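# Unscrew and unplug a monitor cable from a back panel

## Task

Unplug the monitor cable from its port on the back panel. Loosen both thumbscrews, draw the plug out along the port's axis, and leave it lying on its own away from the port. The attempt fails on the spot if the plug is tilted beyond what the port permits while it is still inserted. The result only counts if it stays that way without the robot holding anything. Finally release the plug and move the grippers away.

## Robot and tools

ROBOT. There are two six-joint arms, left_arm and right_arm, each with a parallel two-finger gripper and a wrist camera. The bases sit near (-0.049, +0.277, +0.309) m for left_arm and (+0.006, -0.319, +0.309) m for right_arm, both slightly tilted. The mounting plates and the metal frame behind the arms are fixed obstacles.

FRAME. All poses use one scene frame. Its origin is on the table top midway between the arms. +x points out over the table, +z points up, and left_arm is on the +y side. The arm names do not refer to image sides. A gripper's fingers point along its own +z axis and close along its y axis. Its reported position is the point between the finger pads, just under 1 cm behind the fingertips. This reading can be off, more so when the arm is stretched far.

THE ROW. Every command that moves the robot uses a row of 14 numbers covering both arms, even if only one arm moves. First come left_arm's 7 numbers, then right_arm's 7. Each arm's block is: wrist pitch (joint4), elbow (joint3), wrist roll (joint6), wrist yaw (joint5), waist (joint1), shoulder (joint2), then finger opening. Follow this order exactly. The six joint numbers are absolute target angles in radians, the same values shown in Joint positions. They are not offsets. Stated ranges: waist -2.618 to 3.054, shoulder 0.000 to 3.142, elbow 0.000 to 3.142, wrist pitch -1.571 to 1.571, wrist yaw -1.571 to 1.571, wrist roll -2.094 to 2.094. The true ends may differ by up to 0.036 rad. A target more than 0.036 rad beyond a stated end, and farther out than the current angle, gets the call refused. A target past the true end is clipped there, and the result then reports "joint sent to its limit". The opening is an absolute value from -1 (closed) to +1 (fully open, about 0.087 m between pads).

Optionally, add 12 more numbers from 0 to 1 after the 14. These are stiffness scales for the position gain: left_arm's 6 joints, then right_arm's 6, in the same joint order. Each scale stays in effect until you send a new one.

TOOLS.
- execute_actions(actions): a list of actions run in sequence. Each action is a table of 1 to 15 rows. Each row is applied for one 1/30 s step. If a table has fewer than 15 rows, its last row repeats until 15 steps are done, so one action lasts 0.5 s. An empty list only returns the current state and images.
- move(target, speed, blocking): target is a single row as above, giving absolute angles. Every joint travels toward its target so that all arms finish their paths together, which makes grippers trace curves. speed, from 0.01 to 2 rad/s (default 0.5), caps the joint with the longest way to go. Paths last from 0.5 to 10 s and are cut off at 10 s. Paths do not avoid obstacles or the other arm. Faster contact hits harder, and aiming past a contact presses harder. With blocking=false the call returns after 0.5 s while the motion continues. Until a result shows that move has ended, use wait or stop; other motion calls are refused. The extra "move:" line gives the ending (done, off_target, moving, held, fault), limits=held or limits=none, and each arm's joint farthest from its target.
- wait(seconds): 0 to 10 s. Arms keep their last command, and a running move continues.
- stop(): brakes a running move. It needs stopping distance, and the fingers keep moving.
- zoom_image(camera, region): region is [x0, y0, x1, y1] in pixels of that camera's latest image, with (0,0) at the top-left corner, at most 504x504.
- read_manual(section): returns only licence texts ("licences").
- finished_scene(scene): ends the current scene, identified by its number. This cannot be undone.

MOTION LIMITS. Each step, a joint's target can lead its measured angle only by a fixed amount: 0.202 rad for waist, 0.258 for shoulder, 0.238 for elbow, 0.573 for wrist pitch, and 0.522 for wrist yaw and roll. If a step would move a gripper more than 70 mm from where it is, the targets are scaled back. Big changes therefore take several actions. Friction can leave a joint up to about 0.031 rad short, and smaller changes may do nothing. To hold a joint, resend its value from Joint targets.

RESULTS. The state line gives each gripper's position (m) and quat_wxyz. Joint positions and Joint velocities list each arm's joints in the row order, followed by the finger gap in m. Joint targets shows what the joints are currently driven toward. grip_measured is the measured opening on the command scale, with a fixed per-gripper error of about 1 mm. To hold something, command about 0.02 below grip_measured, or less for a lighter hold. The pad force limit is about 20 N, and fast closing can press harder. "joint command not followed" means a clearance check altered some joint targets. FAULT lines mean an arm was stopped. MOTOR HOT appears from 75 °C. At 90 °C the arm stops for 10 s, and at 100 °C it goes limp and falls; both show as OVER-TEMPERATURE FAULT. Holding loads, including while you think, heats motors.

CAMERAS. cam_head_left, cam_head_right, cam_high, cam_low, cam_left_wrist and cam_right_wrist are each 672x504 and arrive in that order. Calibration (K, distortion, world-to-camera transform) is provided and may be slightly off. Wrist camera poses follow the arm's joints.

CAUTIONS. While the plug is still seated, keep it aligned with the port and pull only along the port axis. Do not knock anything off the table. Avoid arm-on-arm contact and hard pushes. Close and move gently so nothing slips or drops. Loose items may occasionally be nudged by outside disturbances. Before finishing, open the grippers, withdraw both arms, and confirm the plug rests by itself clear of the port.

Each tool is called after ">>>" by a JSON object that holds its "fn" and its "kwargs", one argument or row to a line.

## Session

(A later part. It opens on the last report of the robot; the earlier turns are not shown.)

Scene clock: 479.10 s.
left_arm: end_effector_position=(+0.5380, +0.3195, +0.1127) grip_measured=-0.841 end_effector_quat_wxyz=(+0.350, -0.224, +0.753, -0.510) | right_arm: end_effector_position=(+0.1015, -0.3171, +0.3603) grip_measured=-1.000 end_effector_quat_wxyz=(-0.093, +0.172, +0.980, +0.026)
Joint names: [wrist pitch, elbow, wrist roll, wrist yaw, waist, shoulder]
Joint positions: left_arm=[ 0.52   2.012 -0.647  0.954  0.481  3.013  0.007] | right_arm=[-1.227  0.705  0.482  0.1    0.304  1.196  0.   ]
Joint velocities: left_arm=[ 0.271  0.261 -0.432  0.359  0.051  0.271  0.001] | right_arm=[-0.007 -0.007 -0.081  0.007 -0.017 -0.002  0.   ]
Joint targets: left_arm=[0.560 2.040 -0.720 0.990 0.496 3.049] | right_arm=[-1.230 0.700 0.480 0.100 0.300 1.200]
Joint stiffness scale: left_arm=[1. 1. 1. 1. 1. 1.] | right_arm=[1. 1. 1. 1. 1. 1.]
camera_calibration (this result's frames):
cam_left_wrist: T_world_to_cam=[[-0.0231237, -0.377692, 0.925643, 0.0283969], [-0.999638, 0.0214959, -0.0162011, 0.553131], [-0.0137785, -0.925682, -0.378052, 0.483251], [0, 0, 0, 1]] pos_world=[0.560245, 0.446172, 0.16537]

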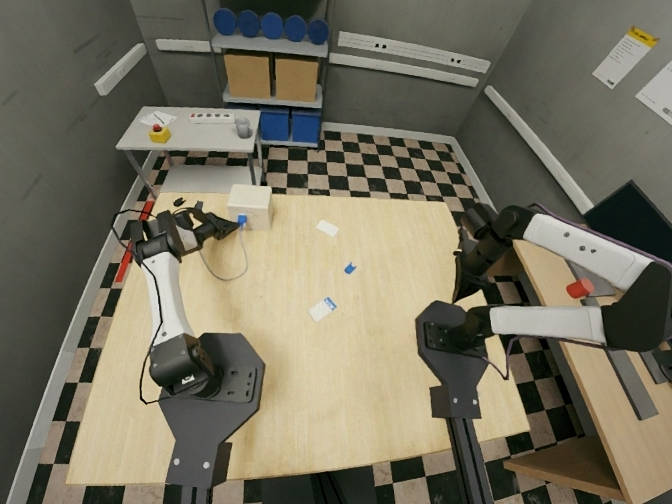

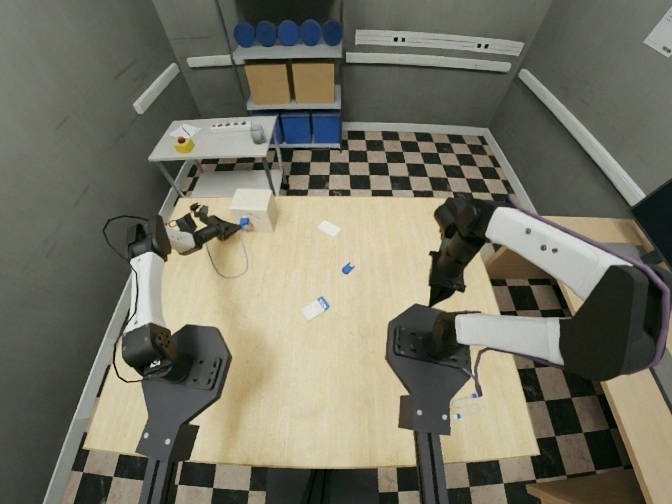

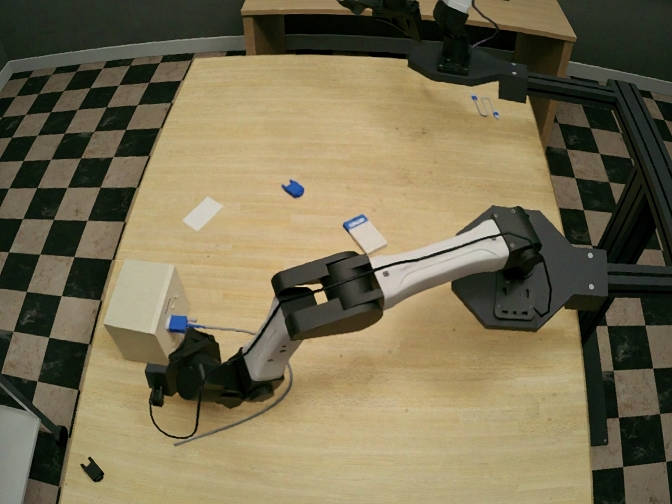

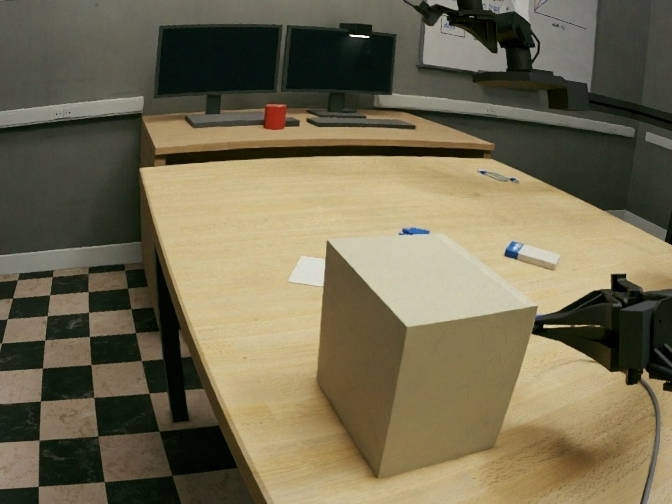

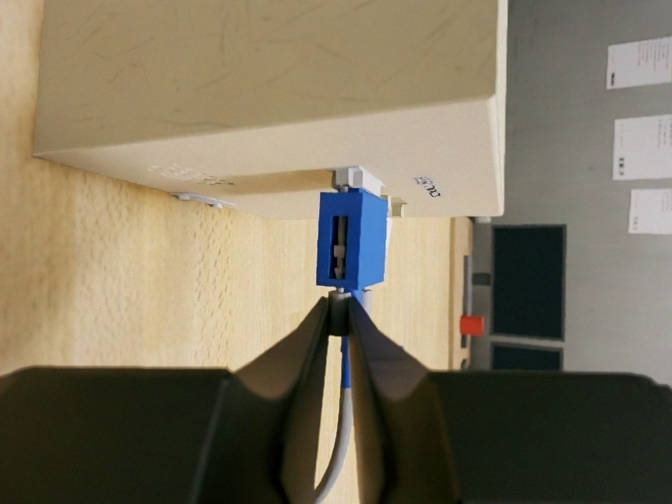

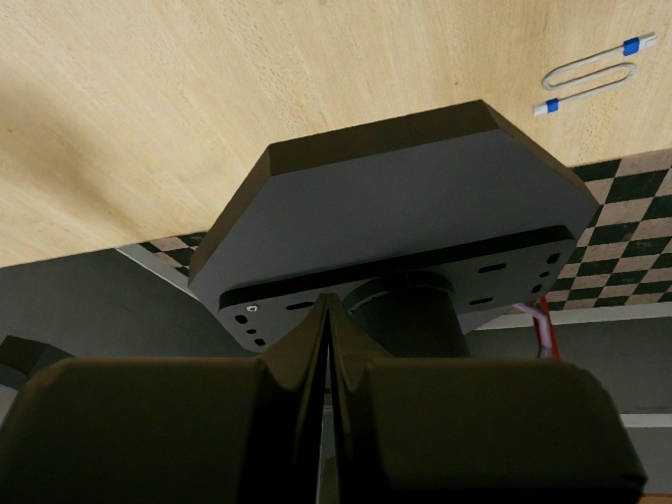

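>>> {"fn": "execute_actions", "kwargs": {
  "actions": [
    [[0.55,2.02,-0.71,0.98,0.49,3.035,-0.7,-1.23,0.7,0.48,0.1,0.3,1.2,-1],[0.55,2.02,-0.71,0.98,0.49,3.035,-0.6,-1.23,0.7,0.48,0.1,0.3,1.2,-1],[0.55,2.02,-0.71,0.98,0.495,3.035,-0.6,-1.23,0.7,0.48,0.1,0.3,1.2,-1],[0.55,2.02,-0.71,0.98,0.5,3.035,-0.6,-1.23,0.7,0.48,0.1,0.3,1.2,-1],[0.55,2.02,-0.71,0.98,0.505,3.03,-0.6,-1.23,0.7,0.48,0.1,0.3,1.2,-1],[0.55,2.02,-0.71,0.98,0.51,3.025,-0.6,-1.23,0.7,0.48,0.1,0.3,1.2,-1],[0.55,2.02,-0.71,0.98,0.516,3.02,-0.6,-1.23,0.7,0.48,0.1,0.3,1.2,-1],[0.55,2.02,-0.71,0.98,0.522,3.016,-0.6,-1.23,0.7,0.48,0.1,0.3,1.2,-1],[0.55,2.02,-0.71,0.98,0.528,3.013,-0.6,-1.23,0.7,0.48,0.1,0.3,1.2,-1],[0.55,2.02,-0.71,0.98,0.534,3.01,-0.6,-1.23,0.7,0.48,0.1,0.3,1.2,-1],[0.55,2.02,-0.71,0.98,0.54,3.01,-0.6,-1.23,0.7,0.48,0.1,0.3,1.2,-1]]
  ]
}}

>>> {"fn": "move", "kwargs": {
  "target": [0.25,1.78,-0.19,0.60,0.445,2.71,-0.45,-1.23,0.7,0.48,0.1,0.3,1.2,-1],
  "speed": 0.8
}}

>>> {"fn": "move", "kwargs": {
  "target": [0.19,1.70,0.215,-0.04,0.165,2.59,0.0,-1.23,0.7,0.48,0.1,0.3,1.2,-1],
  "speed": 0.8
}}

Scene clock: 480.43 s.
left_arm: end_effector_position=(+0.5361, +0.3522, +0.1154) grip_measured=-0.600 end_effector_quat_wxyz=(+0.359, -0.252, +0.738, -0.512) | right_arm: end_effector_position=(+0.1015, -0.3171, +0.3603) grip_measured=-1.000 end_effector_quat_wxyz=(-0.093, +0.172, +0.980, +0.026)
Joint names: [wrist pitch, elbow, wrist roll, wrist yaw, waist, shoulder]
Joint positions: left_arm=[ 0.551  2.024 -0.707  0.974  0.537  3.018  0.017] | right_arm=[-1.227  0.705  0.482  0.1    0.304  1.196  0.   ]
Joint velocities: left_arm=[ 0.051 -0.002  0.007  0.007  0.085 -0.081  0.   ] | right_arm=[-0.007 -0.017  0.022 -0.081 -0.002 -0.007  0.   ]
Joint targets: left_arm=[0.550 2.020 -0.710 0.980 0.540 3.010] | right_arm=[-1.230 0.700 0.480 0.100 0.300 1.200]
Joint stiffness scale: left_arm=[1. 1. 1. 1. 1. 1.] | right_arm=[1. 1. 1. 1. 1. 1.]
camera_calibration (this result's frames):
cam_left_wrist: T_world_to_cam=[[0.00080856, -0.345718, 0.938338, 0.0126806], [-0.999291, -0.0355938, -0.012253, 0.570067], [0.0376351, -0.937663, -0.345502, 0.48737], [0, 0, 0, 1]] pos_world=[0.551311, 0.481664, 0.163474]

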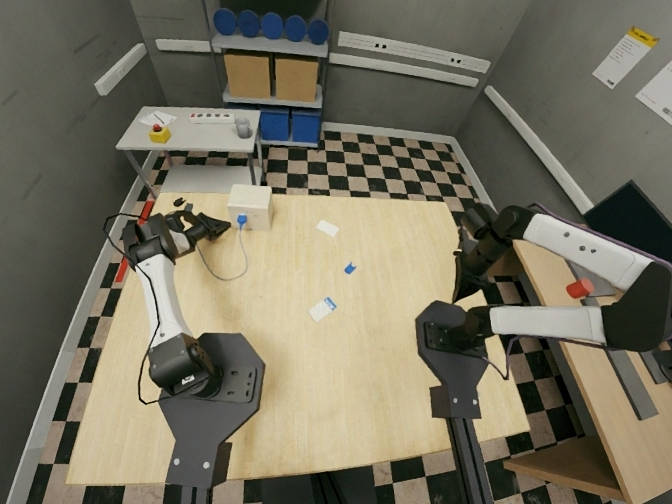

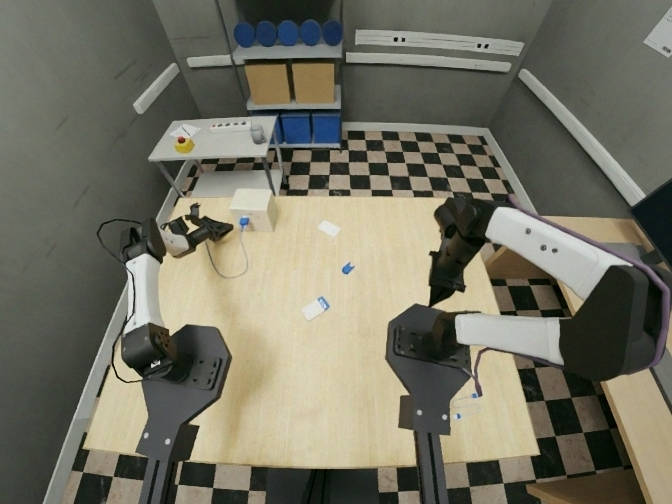

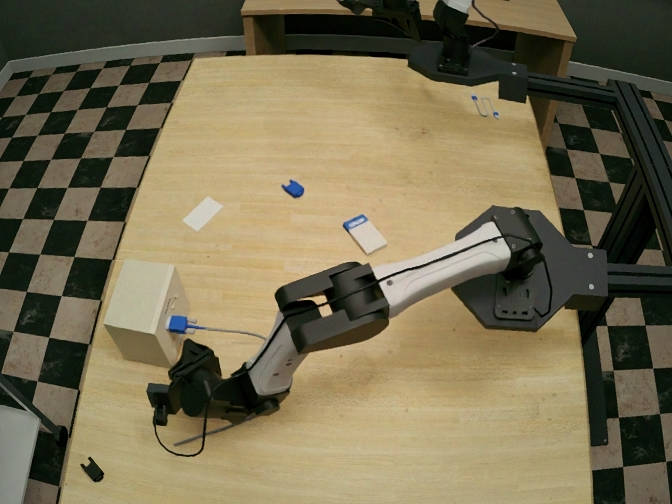

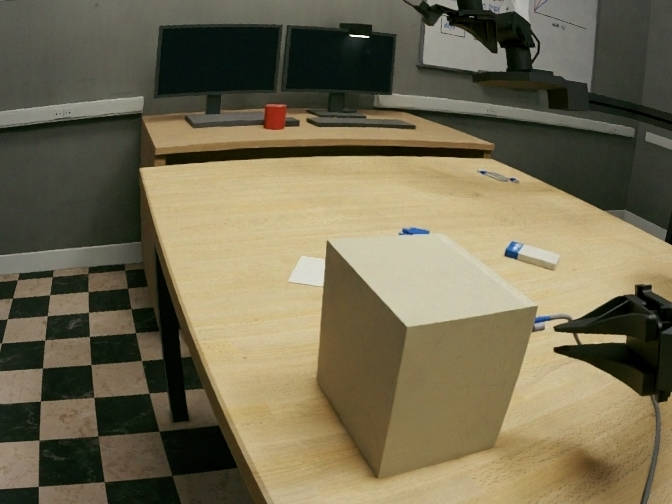

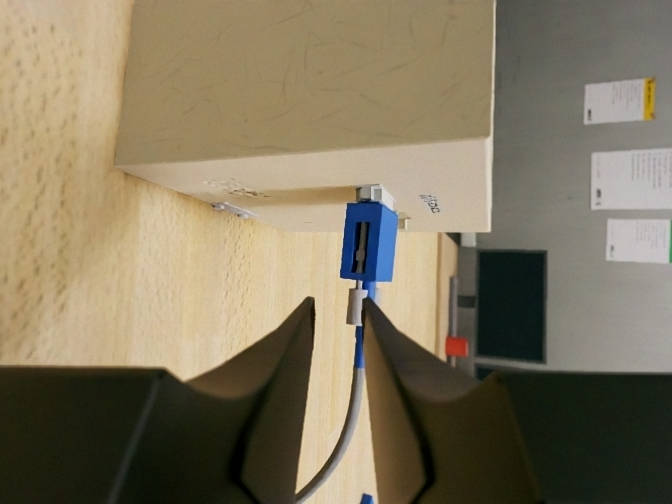

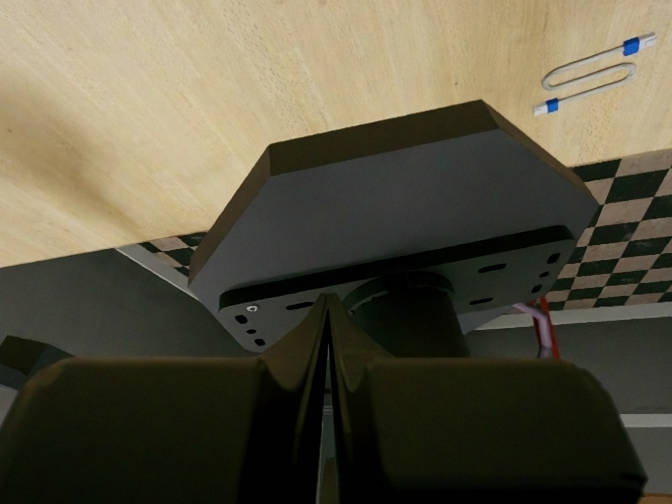

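Scene clock: 481.97 s.
left_arm: end_effector_position=(+0.5408, +0.3583, +0.1389) grip_measured=-0.450 end_effector_quat_wxyz=(+0.392, -0.151, +0.854, -0.307) | right_arm: end_effector_position=(+0.1015, -0.3171, +0.3603) grip_measured=-1.000 end_effector_quat_wxyz=(-0.093, +0.172, +0.980, +0.026)
Joint names: [wrist pitch, elbow, wrist roll, wrist yaw, waist, shoulder]
Joint positions: left_arm=[ 0.269  1.799 -0.196  0.613  0.449  2.713  0.024] | right_arm=[-1.227  0.705  0.482  0.1    0.304  1.196  0.   ]
Joint velocities: left_arm=[-0.051  0.012  0.022  0.007 -0.002  0.007  0.   ] | right_arm=[-0.037 -0.007  0.022 -0.007 -0.007  0.007  0.   ]
Joint targets: left_arm=[0.250 1.780 -0.190 0.600 0.445 2.710] | right_arm=[-1.230 0.700 0.480 0.100 0.300 1.200]
Joint stiffness scale: left_arm=[1. 1. 1. 1. 1. 1.] | right_arm=[1. 1. 1. 1. 1. 1.]
move: done; limits=none; left_arm: farthest joint: the elbow, 0.019 radians from its target (0.244 radians at the start); right_arm: farthest joint: the elbow, 0.005 radians from its target (0.005 radians at the start)
camera_calibration (this result's frames):
cam_left_wrist: T_world_to_cam=[[0.0122553, -0.763743, 0.645404, 0.177], [-0.999922, -0.00790928, 0.00962763, 0.562621], [-0.00224835, -0.645472, -0.76378, 0.47602], [0, 0, 0, 1]] pos_world=[0.561479, 0.44689, 0.243921]

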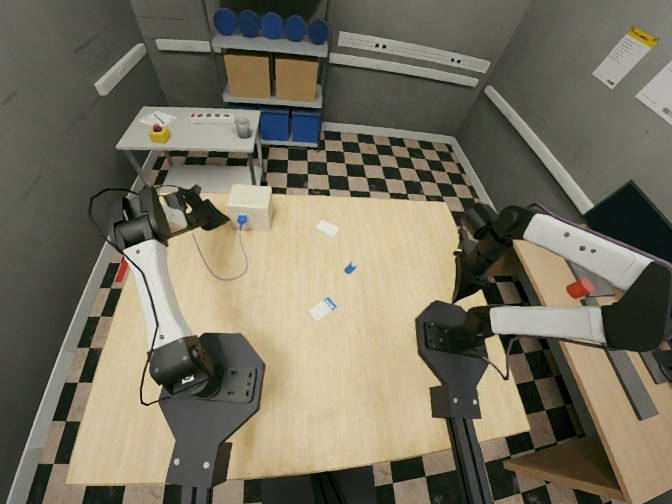

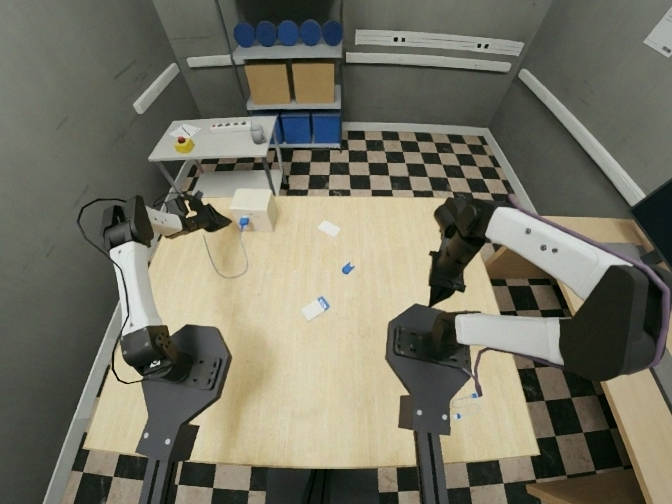

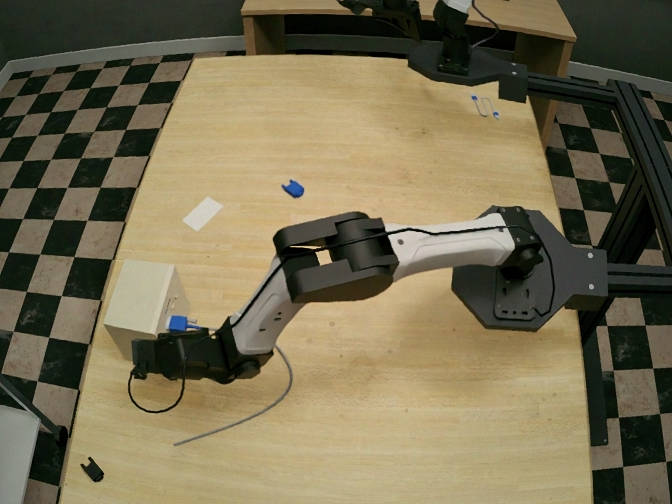

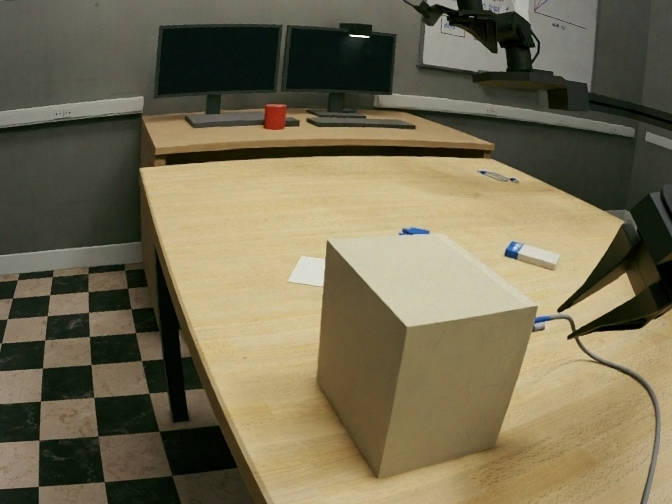

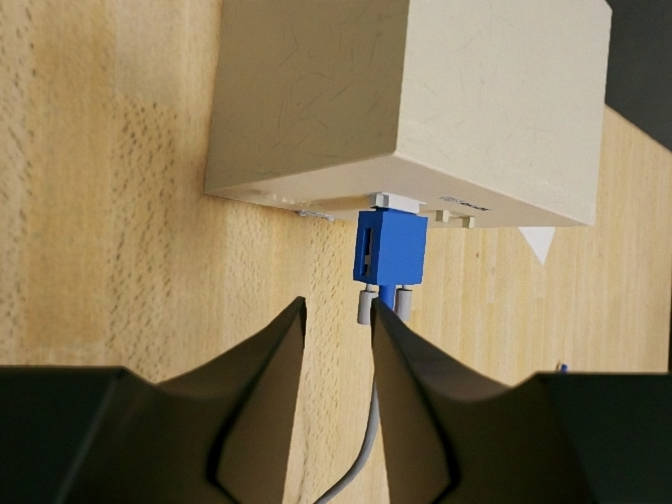

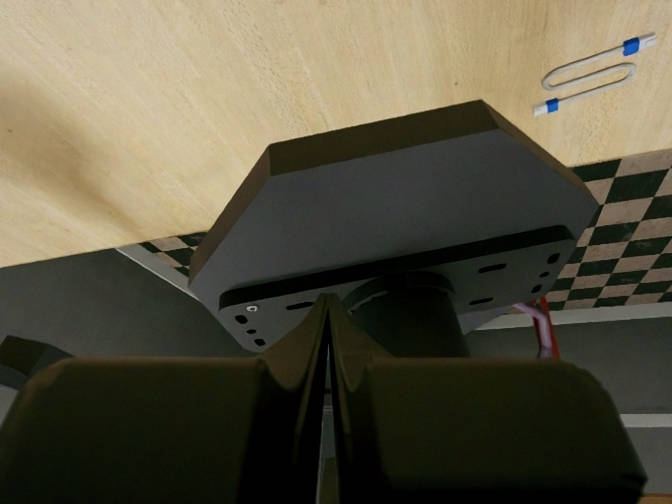

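Scene clock: 483.67 s.
left_arm: end_effector_position=(+0.5564, +0.3072, +0.1563) grip_measured=+0.000 end_effector_quat_wxyz=(+0.391, +0.024, +0.920, -0.013) | right_arm: end_effector_position=(+0.1015, -0.3171, +0.3603) grip_measured=-1.000 end_effector_quat_wxyz=(-0.093, +0.172, +0.980, +0.026)
Joint names: [wrist pitch, elbow, wrist roll, wrist yaw, waist, shoulder]
Joint positions: left_arm=[ 0.209  1.721  0.209 -0.028  0.162  2.597  0.044] | right_arm=[-1.227  0.705  0.482  0.1    0.304  1.196  0.   ]
Joint velocities: left_arm=[-0.037 -0.002 -0.007 -0.081 -0.007  0.007  0.   ] | right_arm=[-0.037  0.002 -0.007  0.066  0.002 -0.012  0.   ]
Joint targets: left_arm=[0.190 1.700 0.215 -0.040 0.165 2.590] | right_arm=[-1.230 0.700 0.480 0.100 0.300 1.200]
Joint stiffness scale: left_arm=[1. 1. 1. 1. 1. 1.] | right_arm=[1. 1. 1. 1. 1. 1.]
move: off_target (left_arm); limits=none; left_arm: farthest joint: the elbow, 0.021 radians from its target (0.099 radians at the start); right_arm: farthest joint: the elbow, 0.005 radians from its target (0.005 radians at the start)
camera_calibration (this result's frames):
cam_left_wrist: T_world_to_cam=[[-0.0584862, -0.998262, 0.0072183, 0.337675], [-0.996059, 0.058837, 0.0663644, 0.546123], [-0.0666738, -0.00330845, -0.997769, 0.331545], [0, 0, 0, 1]] pos_world=[0.585825, 0.306053, 0.292125]

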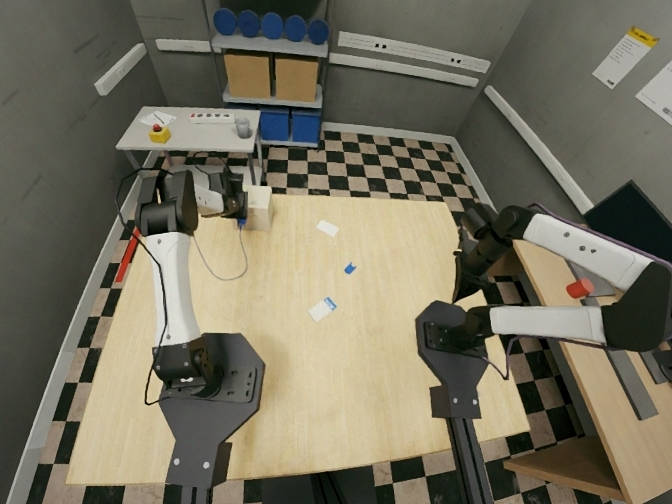

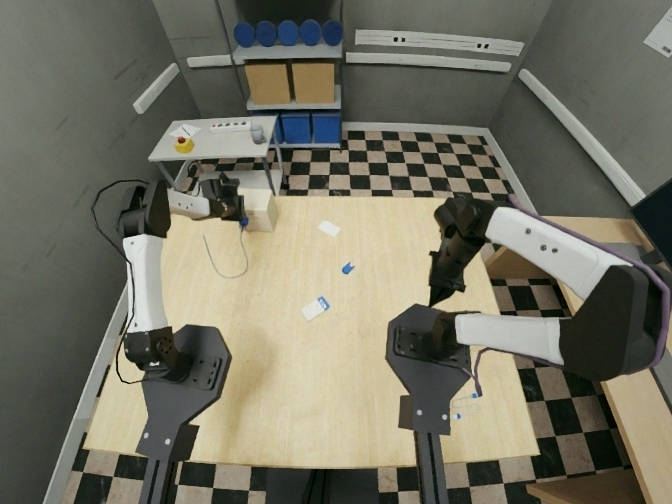

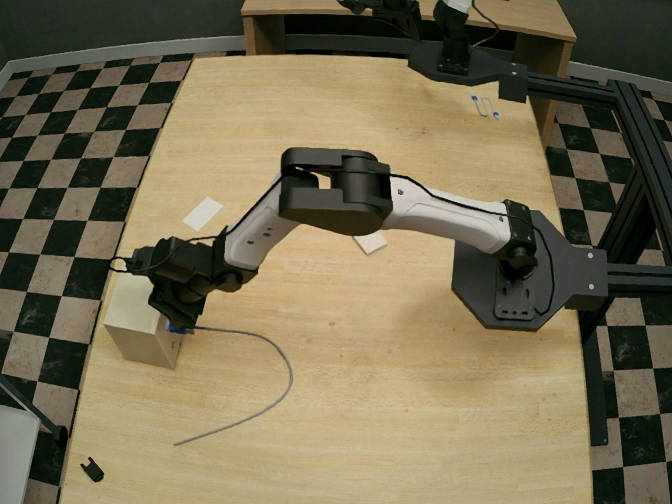

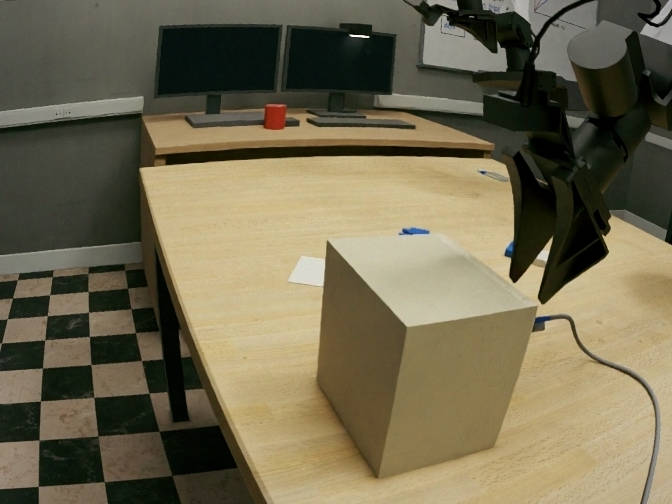

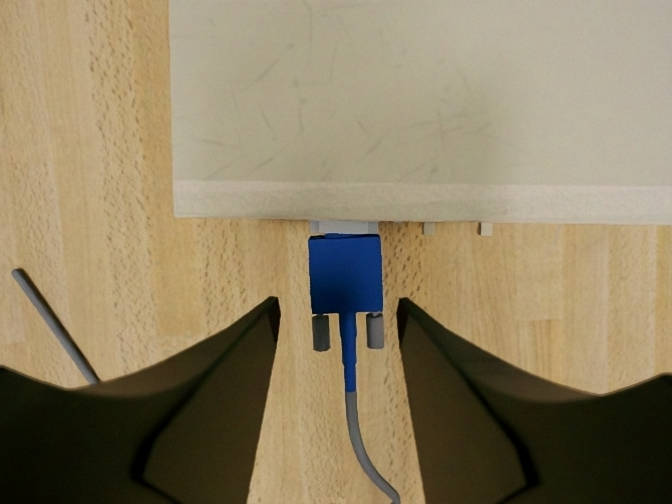

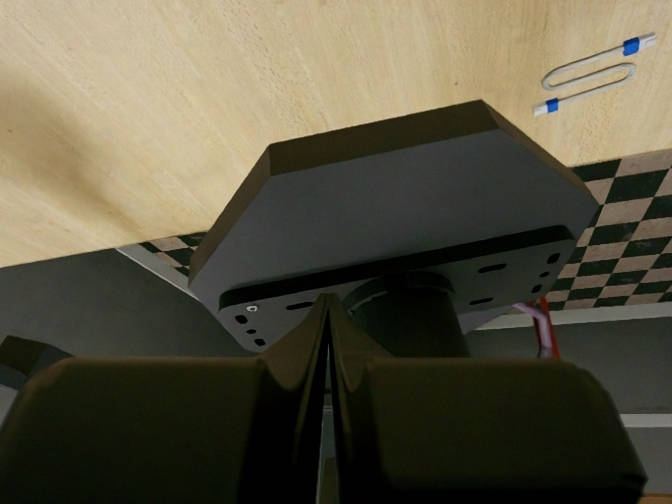

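>>> {"fn": "move", "kwargs": {
  "target": [0.25,1.845,0.215,-0.04,0.18,2.758,0.0,-1.23,0.7,0.48,0.1,0.3,1.2,-1],
  "speed": 0.2
}}

Scene clock: 485.43 s.
left_arm: end_effector_position=(+0.5629, +0.3062, +0.1133) grip_measured=+0.000 end_effector_quat_wxyz=(+0.389, +0.020, +0.921, -0.010) | right_arm: end_effector_position=(+0.1015, -0.3171, +0.3603) grip_measured=-1.000 end_effector_quat_wxyz=(-0.093, +0.172, +0.980, +0.026)
Joint names: [wrist pitch, elbow, wrist roll, wrist yaw, waist, shoulder]
Joint positions: left_arm=[ 0.244  1.828  0.209 -0.029  0.171  2.741  0.044] | right_arm=[-1.227  0.705  0.482  0.1    0.304  1.196  0.   ]
Joint velocities: left_arm=[-0.037 -0.002 -0.007 -0.051 -0.007  0.002 -0.001] | right_arm=[-0.037 -0.012 -0.007  0.007  0.002  0.007  0.   ]
Joint targets: left_arm=[0.250 1.845 0.215 -0.040 0.180 2.758] | right_arm=[-1.230 0.700 0.480 0.100 0.300 1.200]
Joint stiffness scale: left_arm=[1. 1. 1. 1. 1. 1.] | right_arm=[1. 1. 1. 1. 1. 1.]
move: done; limits=none; left_arm: farthest joint: the shoulder, 0.017 radians from its target (0.161 radians at the start); right_arm: farthest joint: the elbow, 0.005 radians from its target (0.005 radians at the start)
camera_calibration (this result's frames):
cam_left_wrist: T_world_to_cam=[[-0.0493649, -0.998765, 0.00567152, 0.332571], [-0.996274, 0.0496422, 0.070519, 0.558023], [-0.0707134, -0.00216923, -0.997494, 0.290971], [0, 0, 0, 1]] pos_world=[0.592937, 0.30509, 0.249004]

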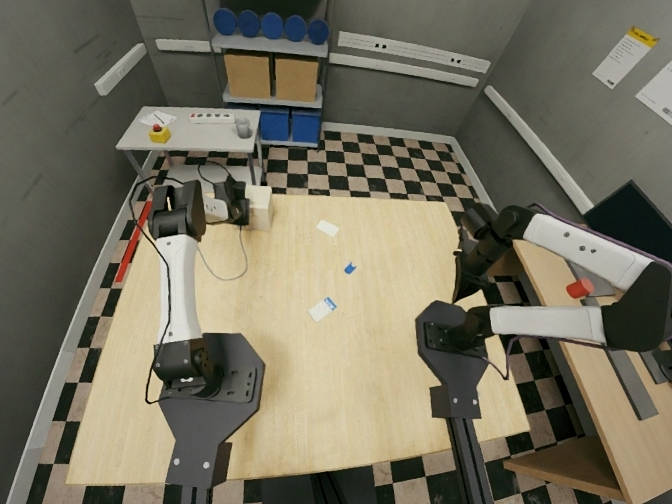

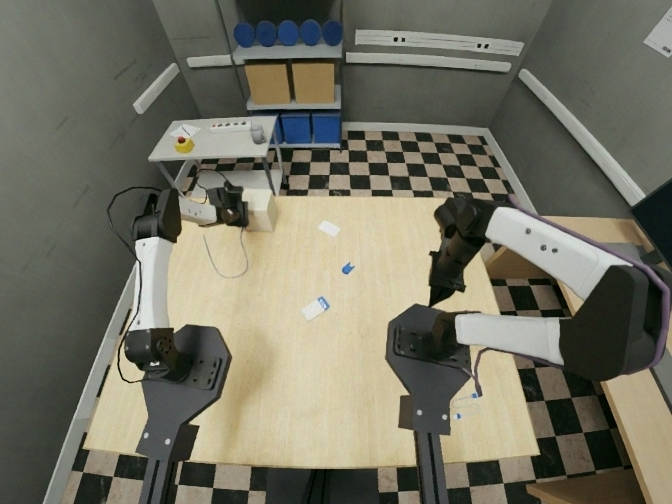

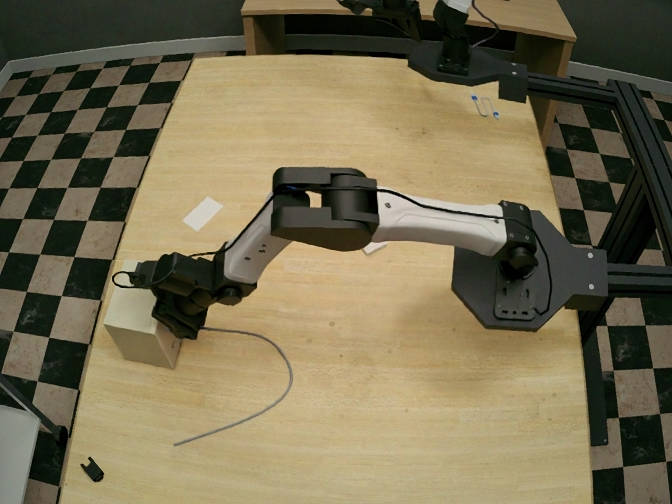

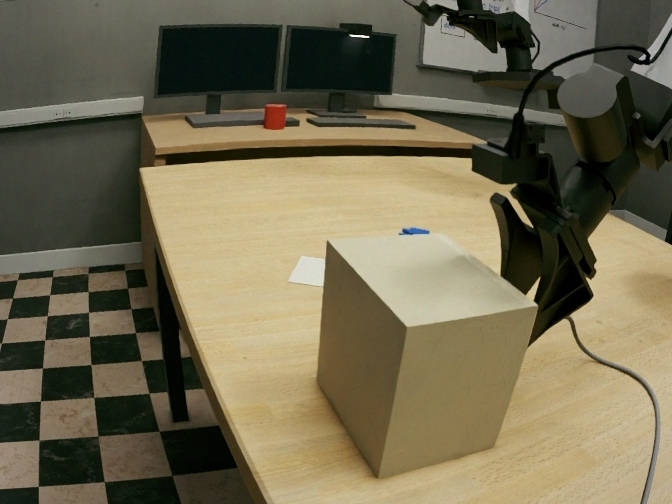

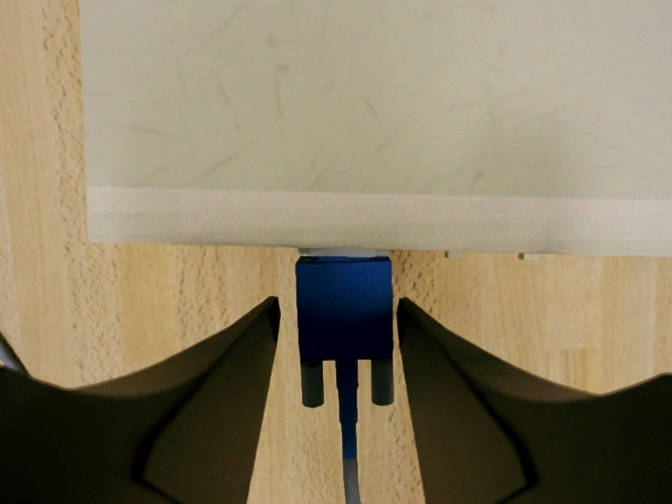

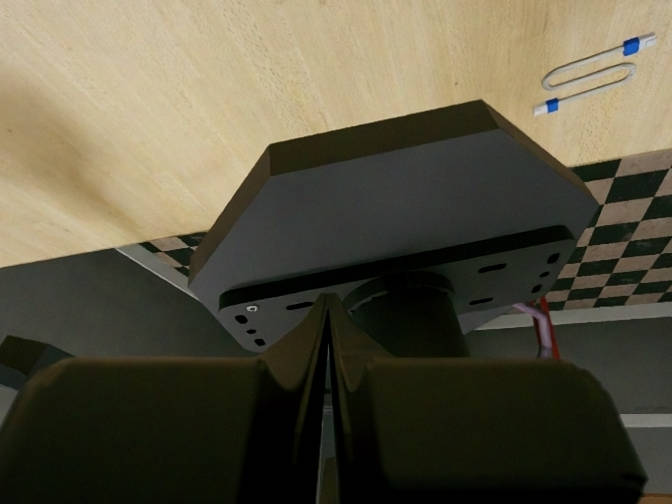

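>>> {"fn": "execute_actions", "kwargs": {
  "actions": [
    [[0.25,1.845,0.215,-0.02,0.18,2.758,-0.05,-1.23,0.7,0.48,0.1,0.3,1.2,-1],[0.25,1.845,0.215,-0.012,0.18,2.758,-0.08,-1.23,0.7,0.48,0.1,0.3,1.2,-1],[0.25,1.845,0.215,-0.008,0.18,2.758,-0.1,-1.23,0.7,0.48,0.1,0.3,1.2,-1]]
  ]
}}

>>> {"fn": "zoom_image", "kwargs": {
  "camera": "cam_left_wrist",
  "region": [250,230,430,410]
}}

Scene clock: 486.50 s.
left_arm: end_effector_position=(+0.5632, +0.3045, +0.1136) grip_measured=-0.100 end_effector_quat_wxyz=(+0.390, +0.022, +0.920, -0.015) | right_arm: end_effector_position=(+0.1015, -0.3171, +0.3603) grip_measured=-1.000 end_effector_quat_wxyz=(-0.093, +0.172, +0.980, +0.026)
Joint names: [wrist pitch, elbow, wrist roll, wrist yaw, waist, shoulder]
Joint positions: left_arm=[ 0.244  1.828  0.209 -0.019  0.171  2.741  0.039] | right_arm=[-1.227  0.705  0.482  0.1    0.304  1.196  0.   ]
Joint velocities: left_arm=[-0.007 -0.002 -0.066 -0.037 -0.017 -0.012  0.001] | right_arm=[-0.051 -0.012 -0.037 -0.007 -0.012 -0.012  0.   ]
Joint targets: left_arm=[0.250 1.845 0.215 -0.008 0.180 2.758] | right_arm=[-1.230 0.700 0.480 0.100 0.300 1.200]
Joint stiffness scale: left_arm=[1. 1. 1. 1. 1. 1.] | right_arm=[1. 1. 1. 1. 1. 1.]
camera_calibration (this result's frames):
cam_left_wrist: T_world_to_cam=[[-0.0562613, -0.998339, 0.012366, 0.333882], [-0.996056, 0.0569751, 0.0680171, 0.556323], [-0.0686087, -0.00849048, -0.997608, 0.292007], [0, 0, 0, 1]] pos_world=[0.592947, 0.30411, 0.24934]

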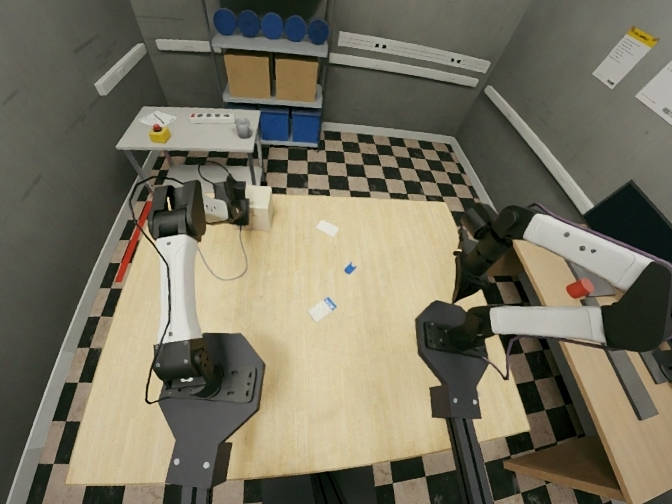

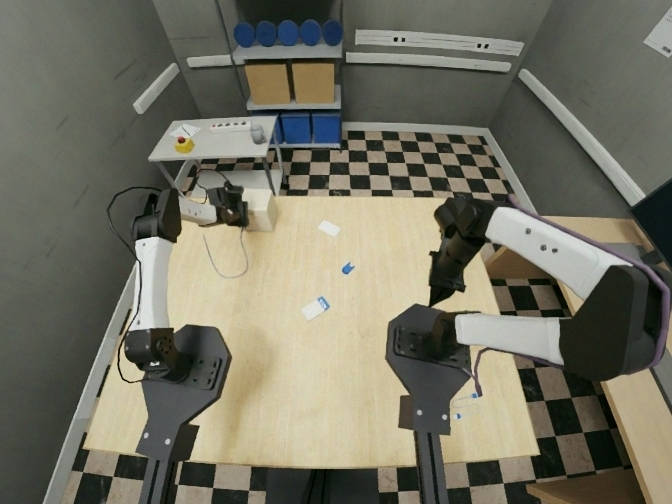

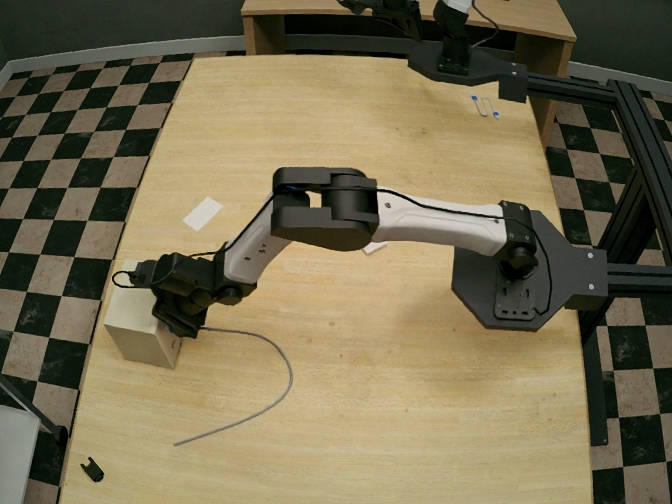

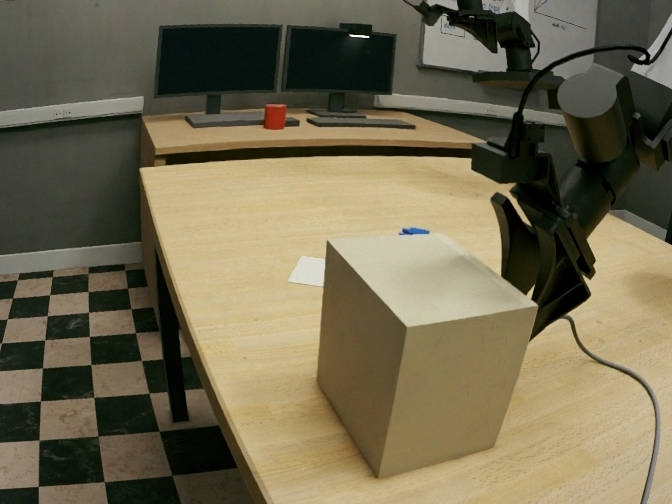

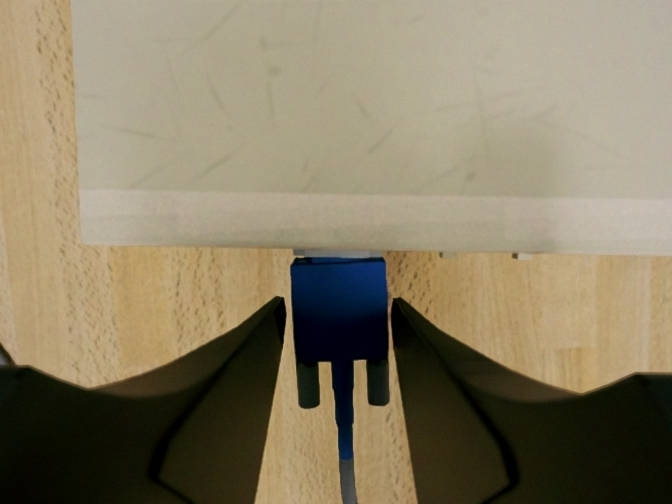

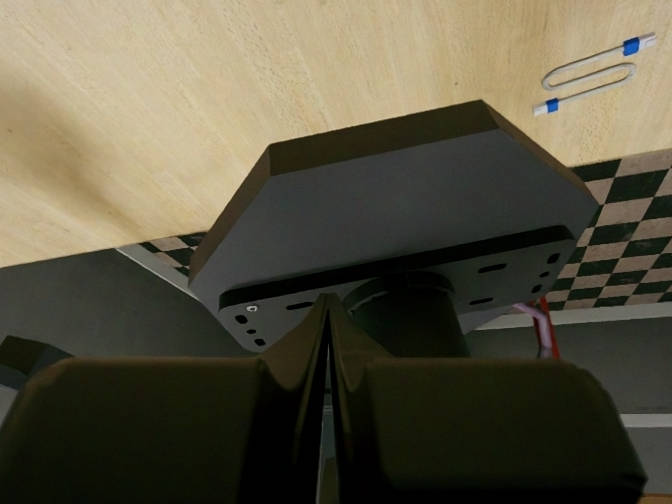

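Region (250, 230, 430, 410) of cam_left_wrist's 672x504 image, scaled by 2.800, with more detail than that image has.

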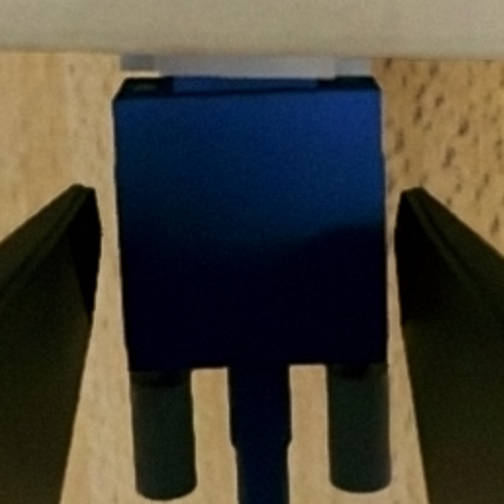

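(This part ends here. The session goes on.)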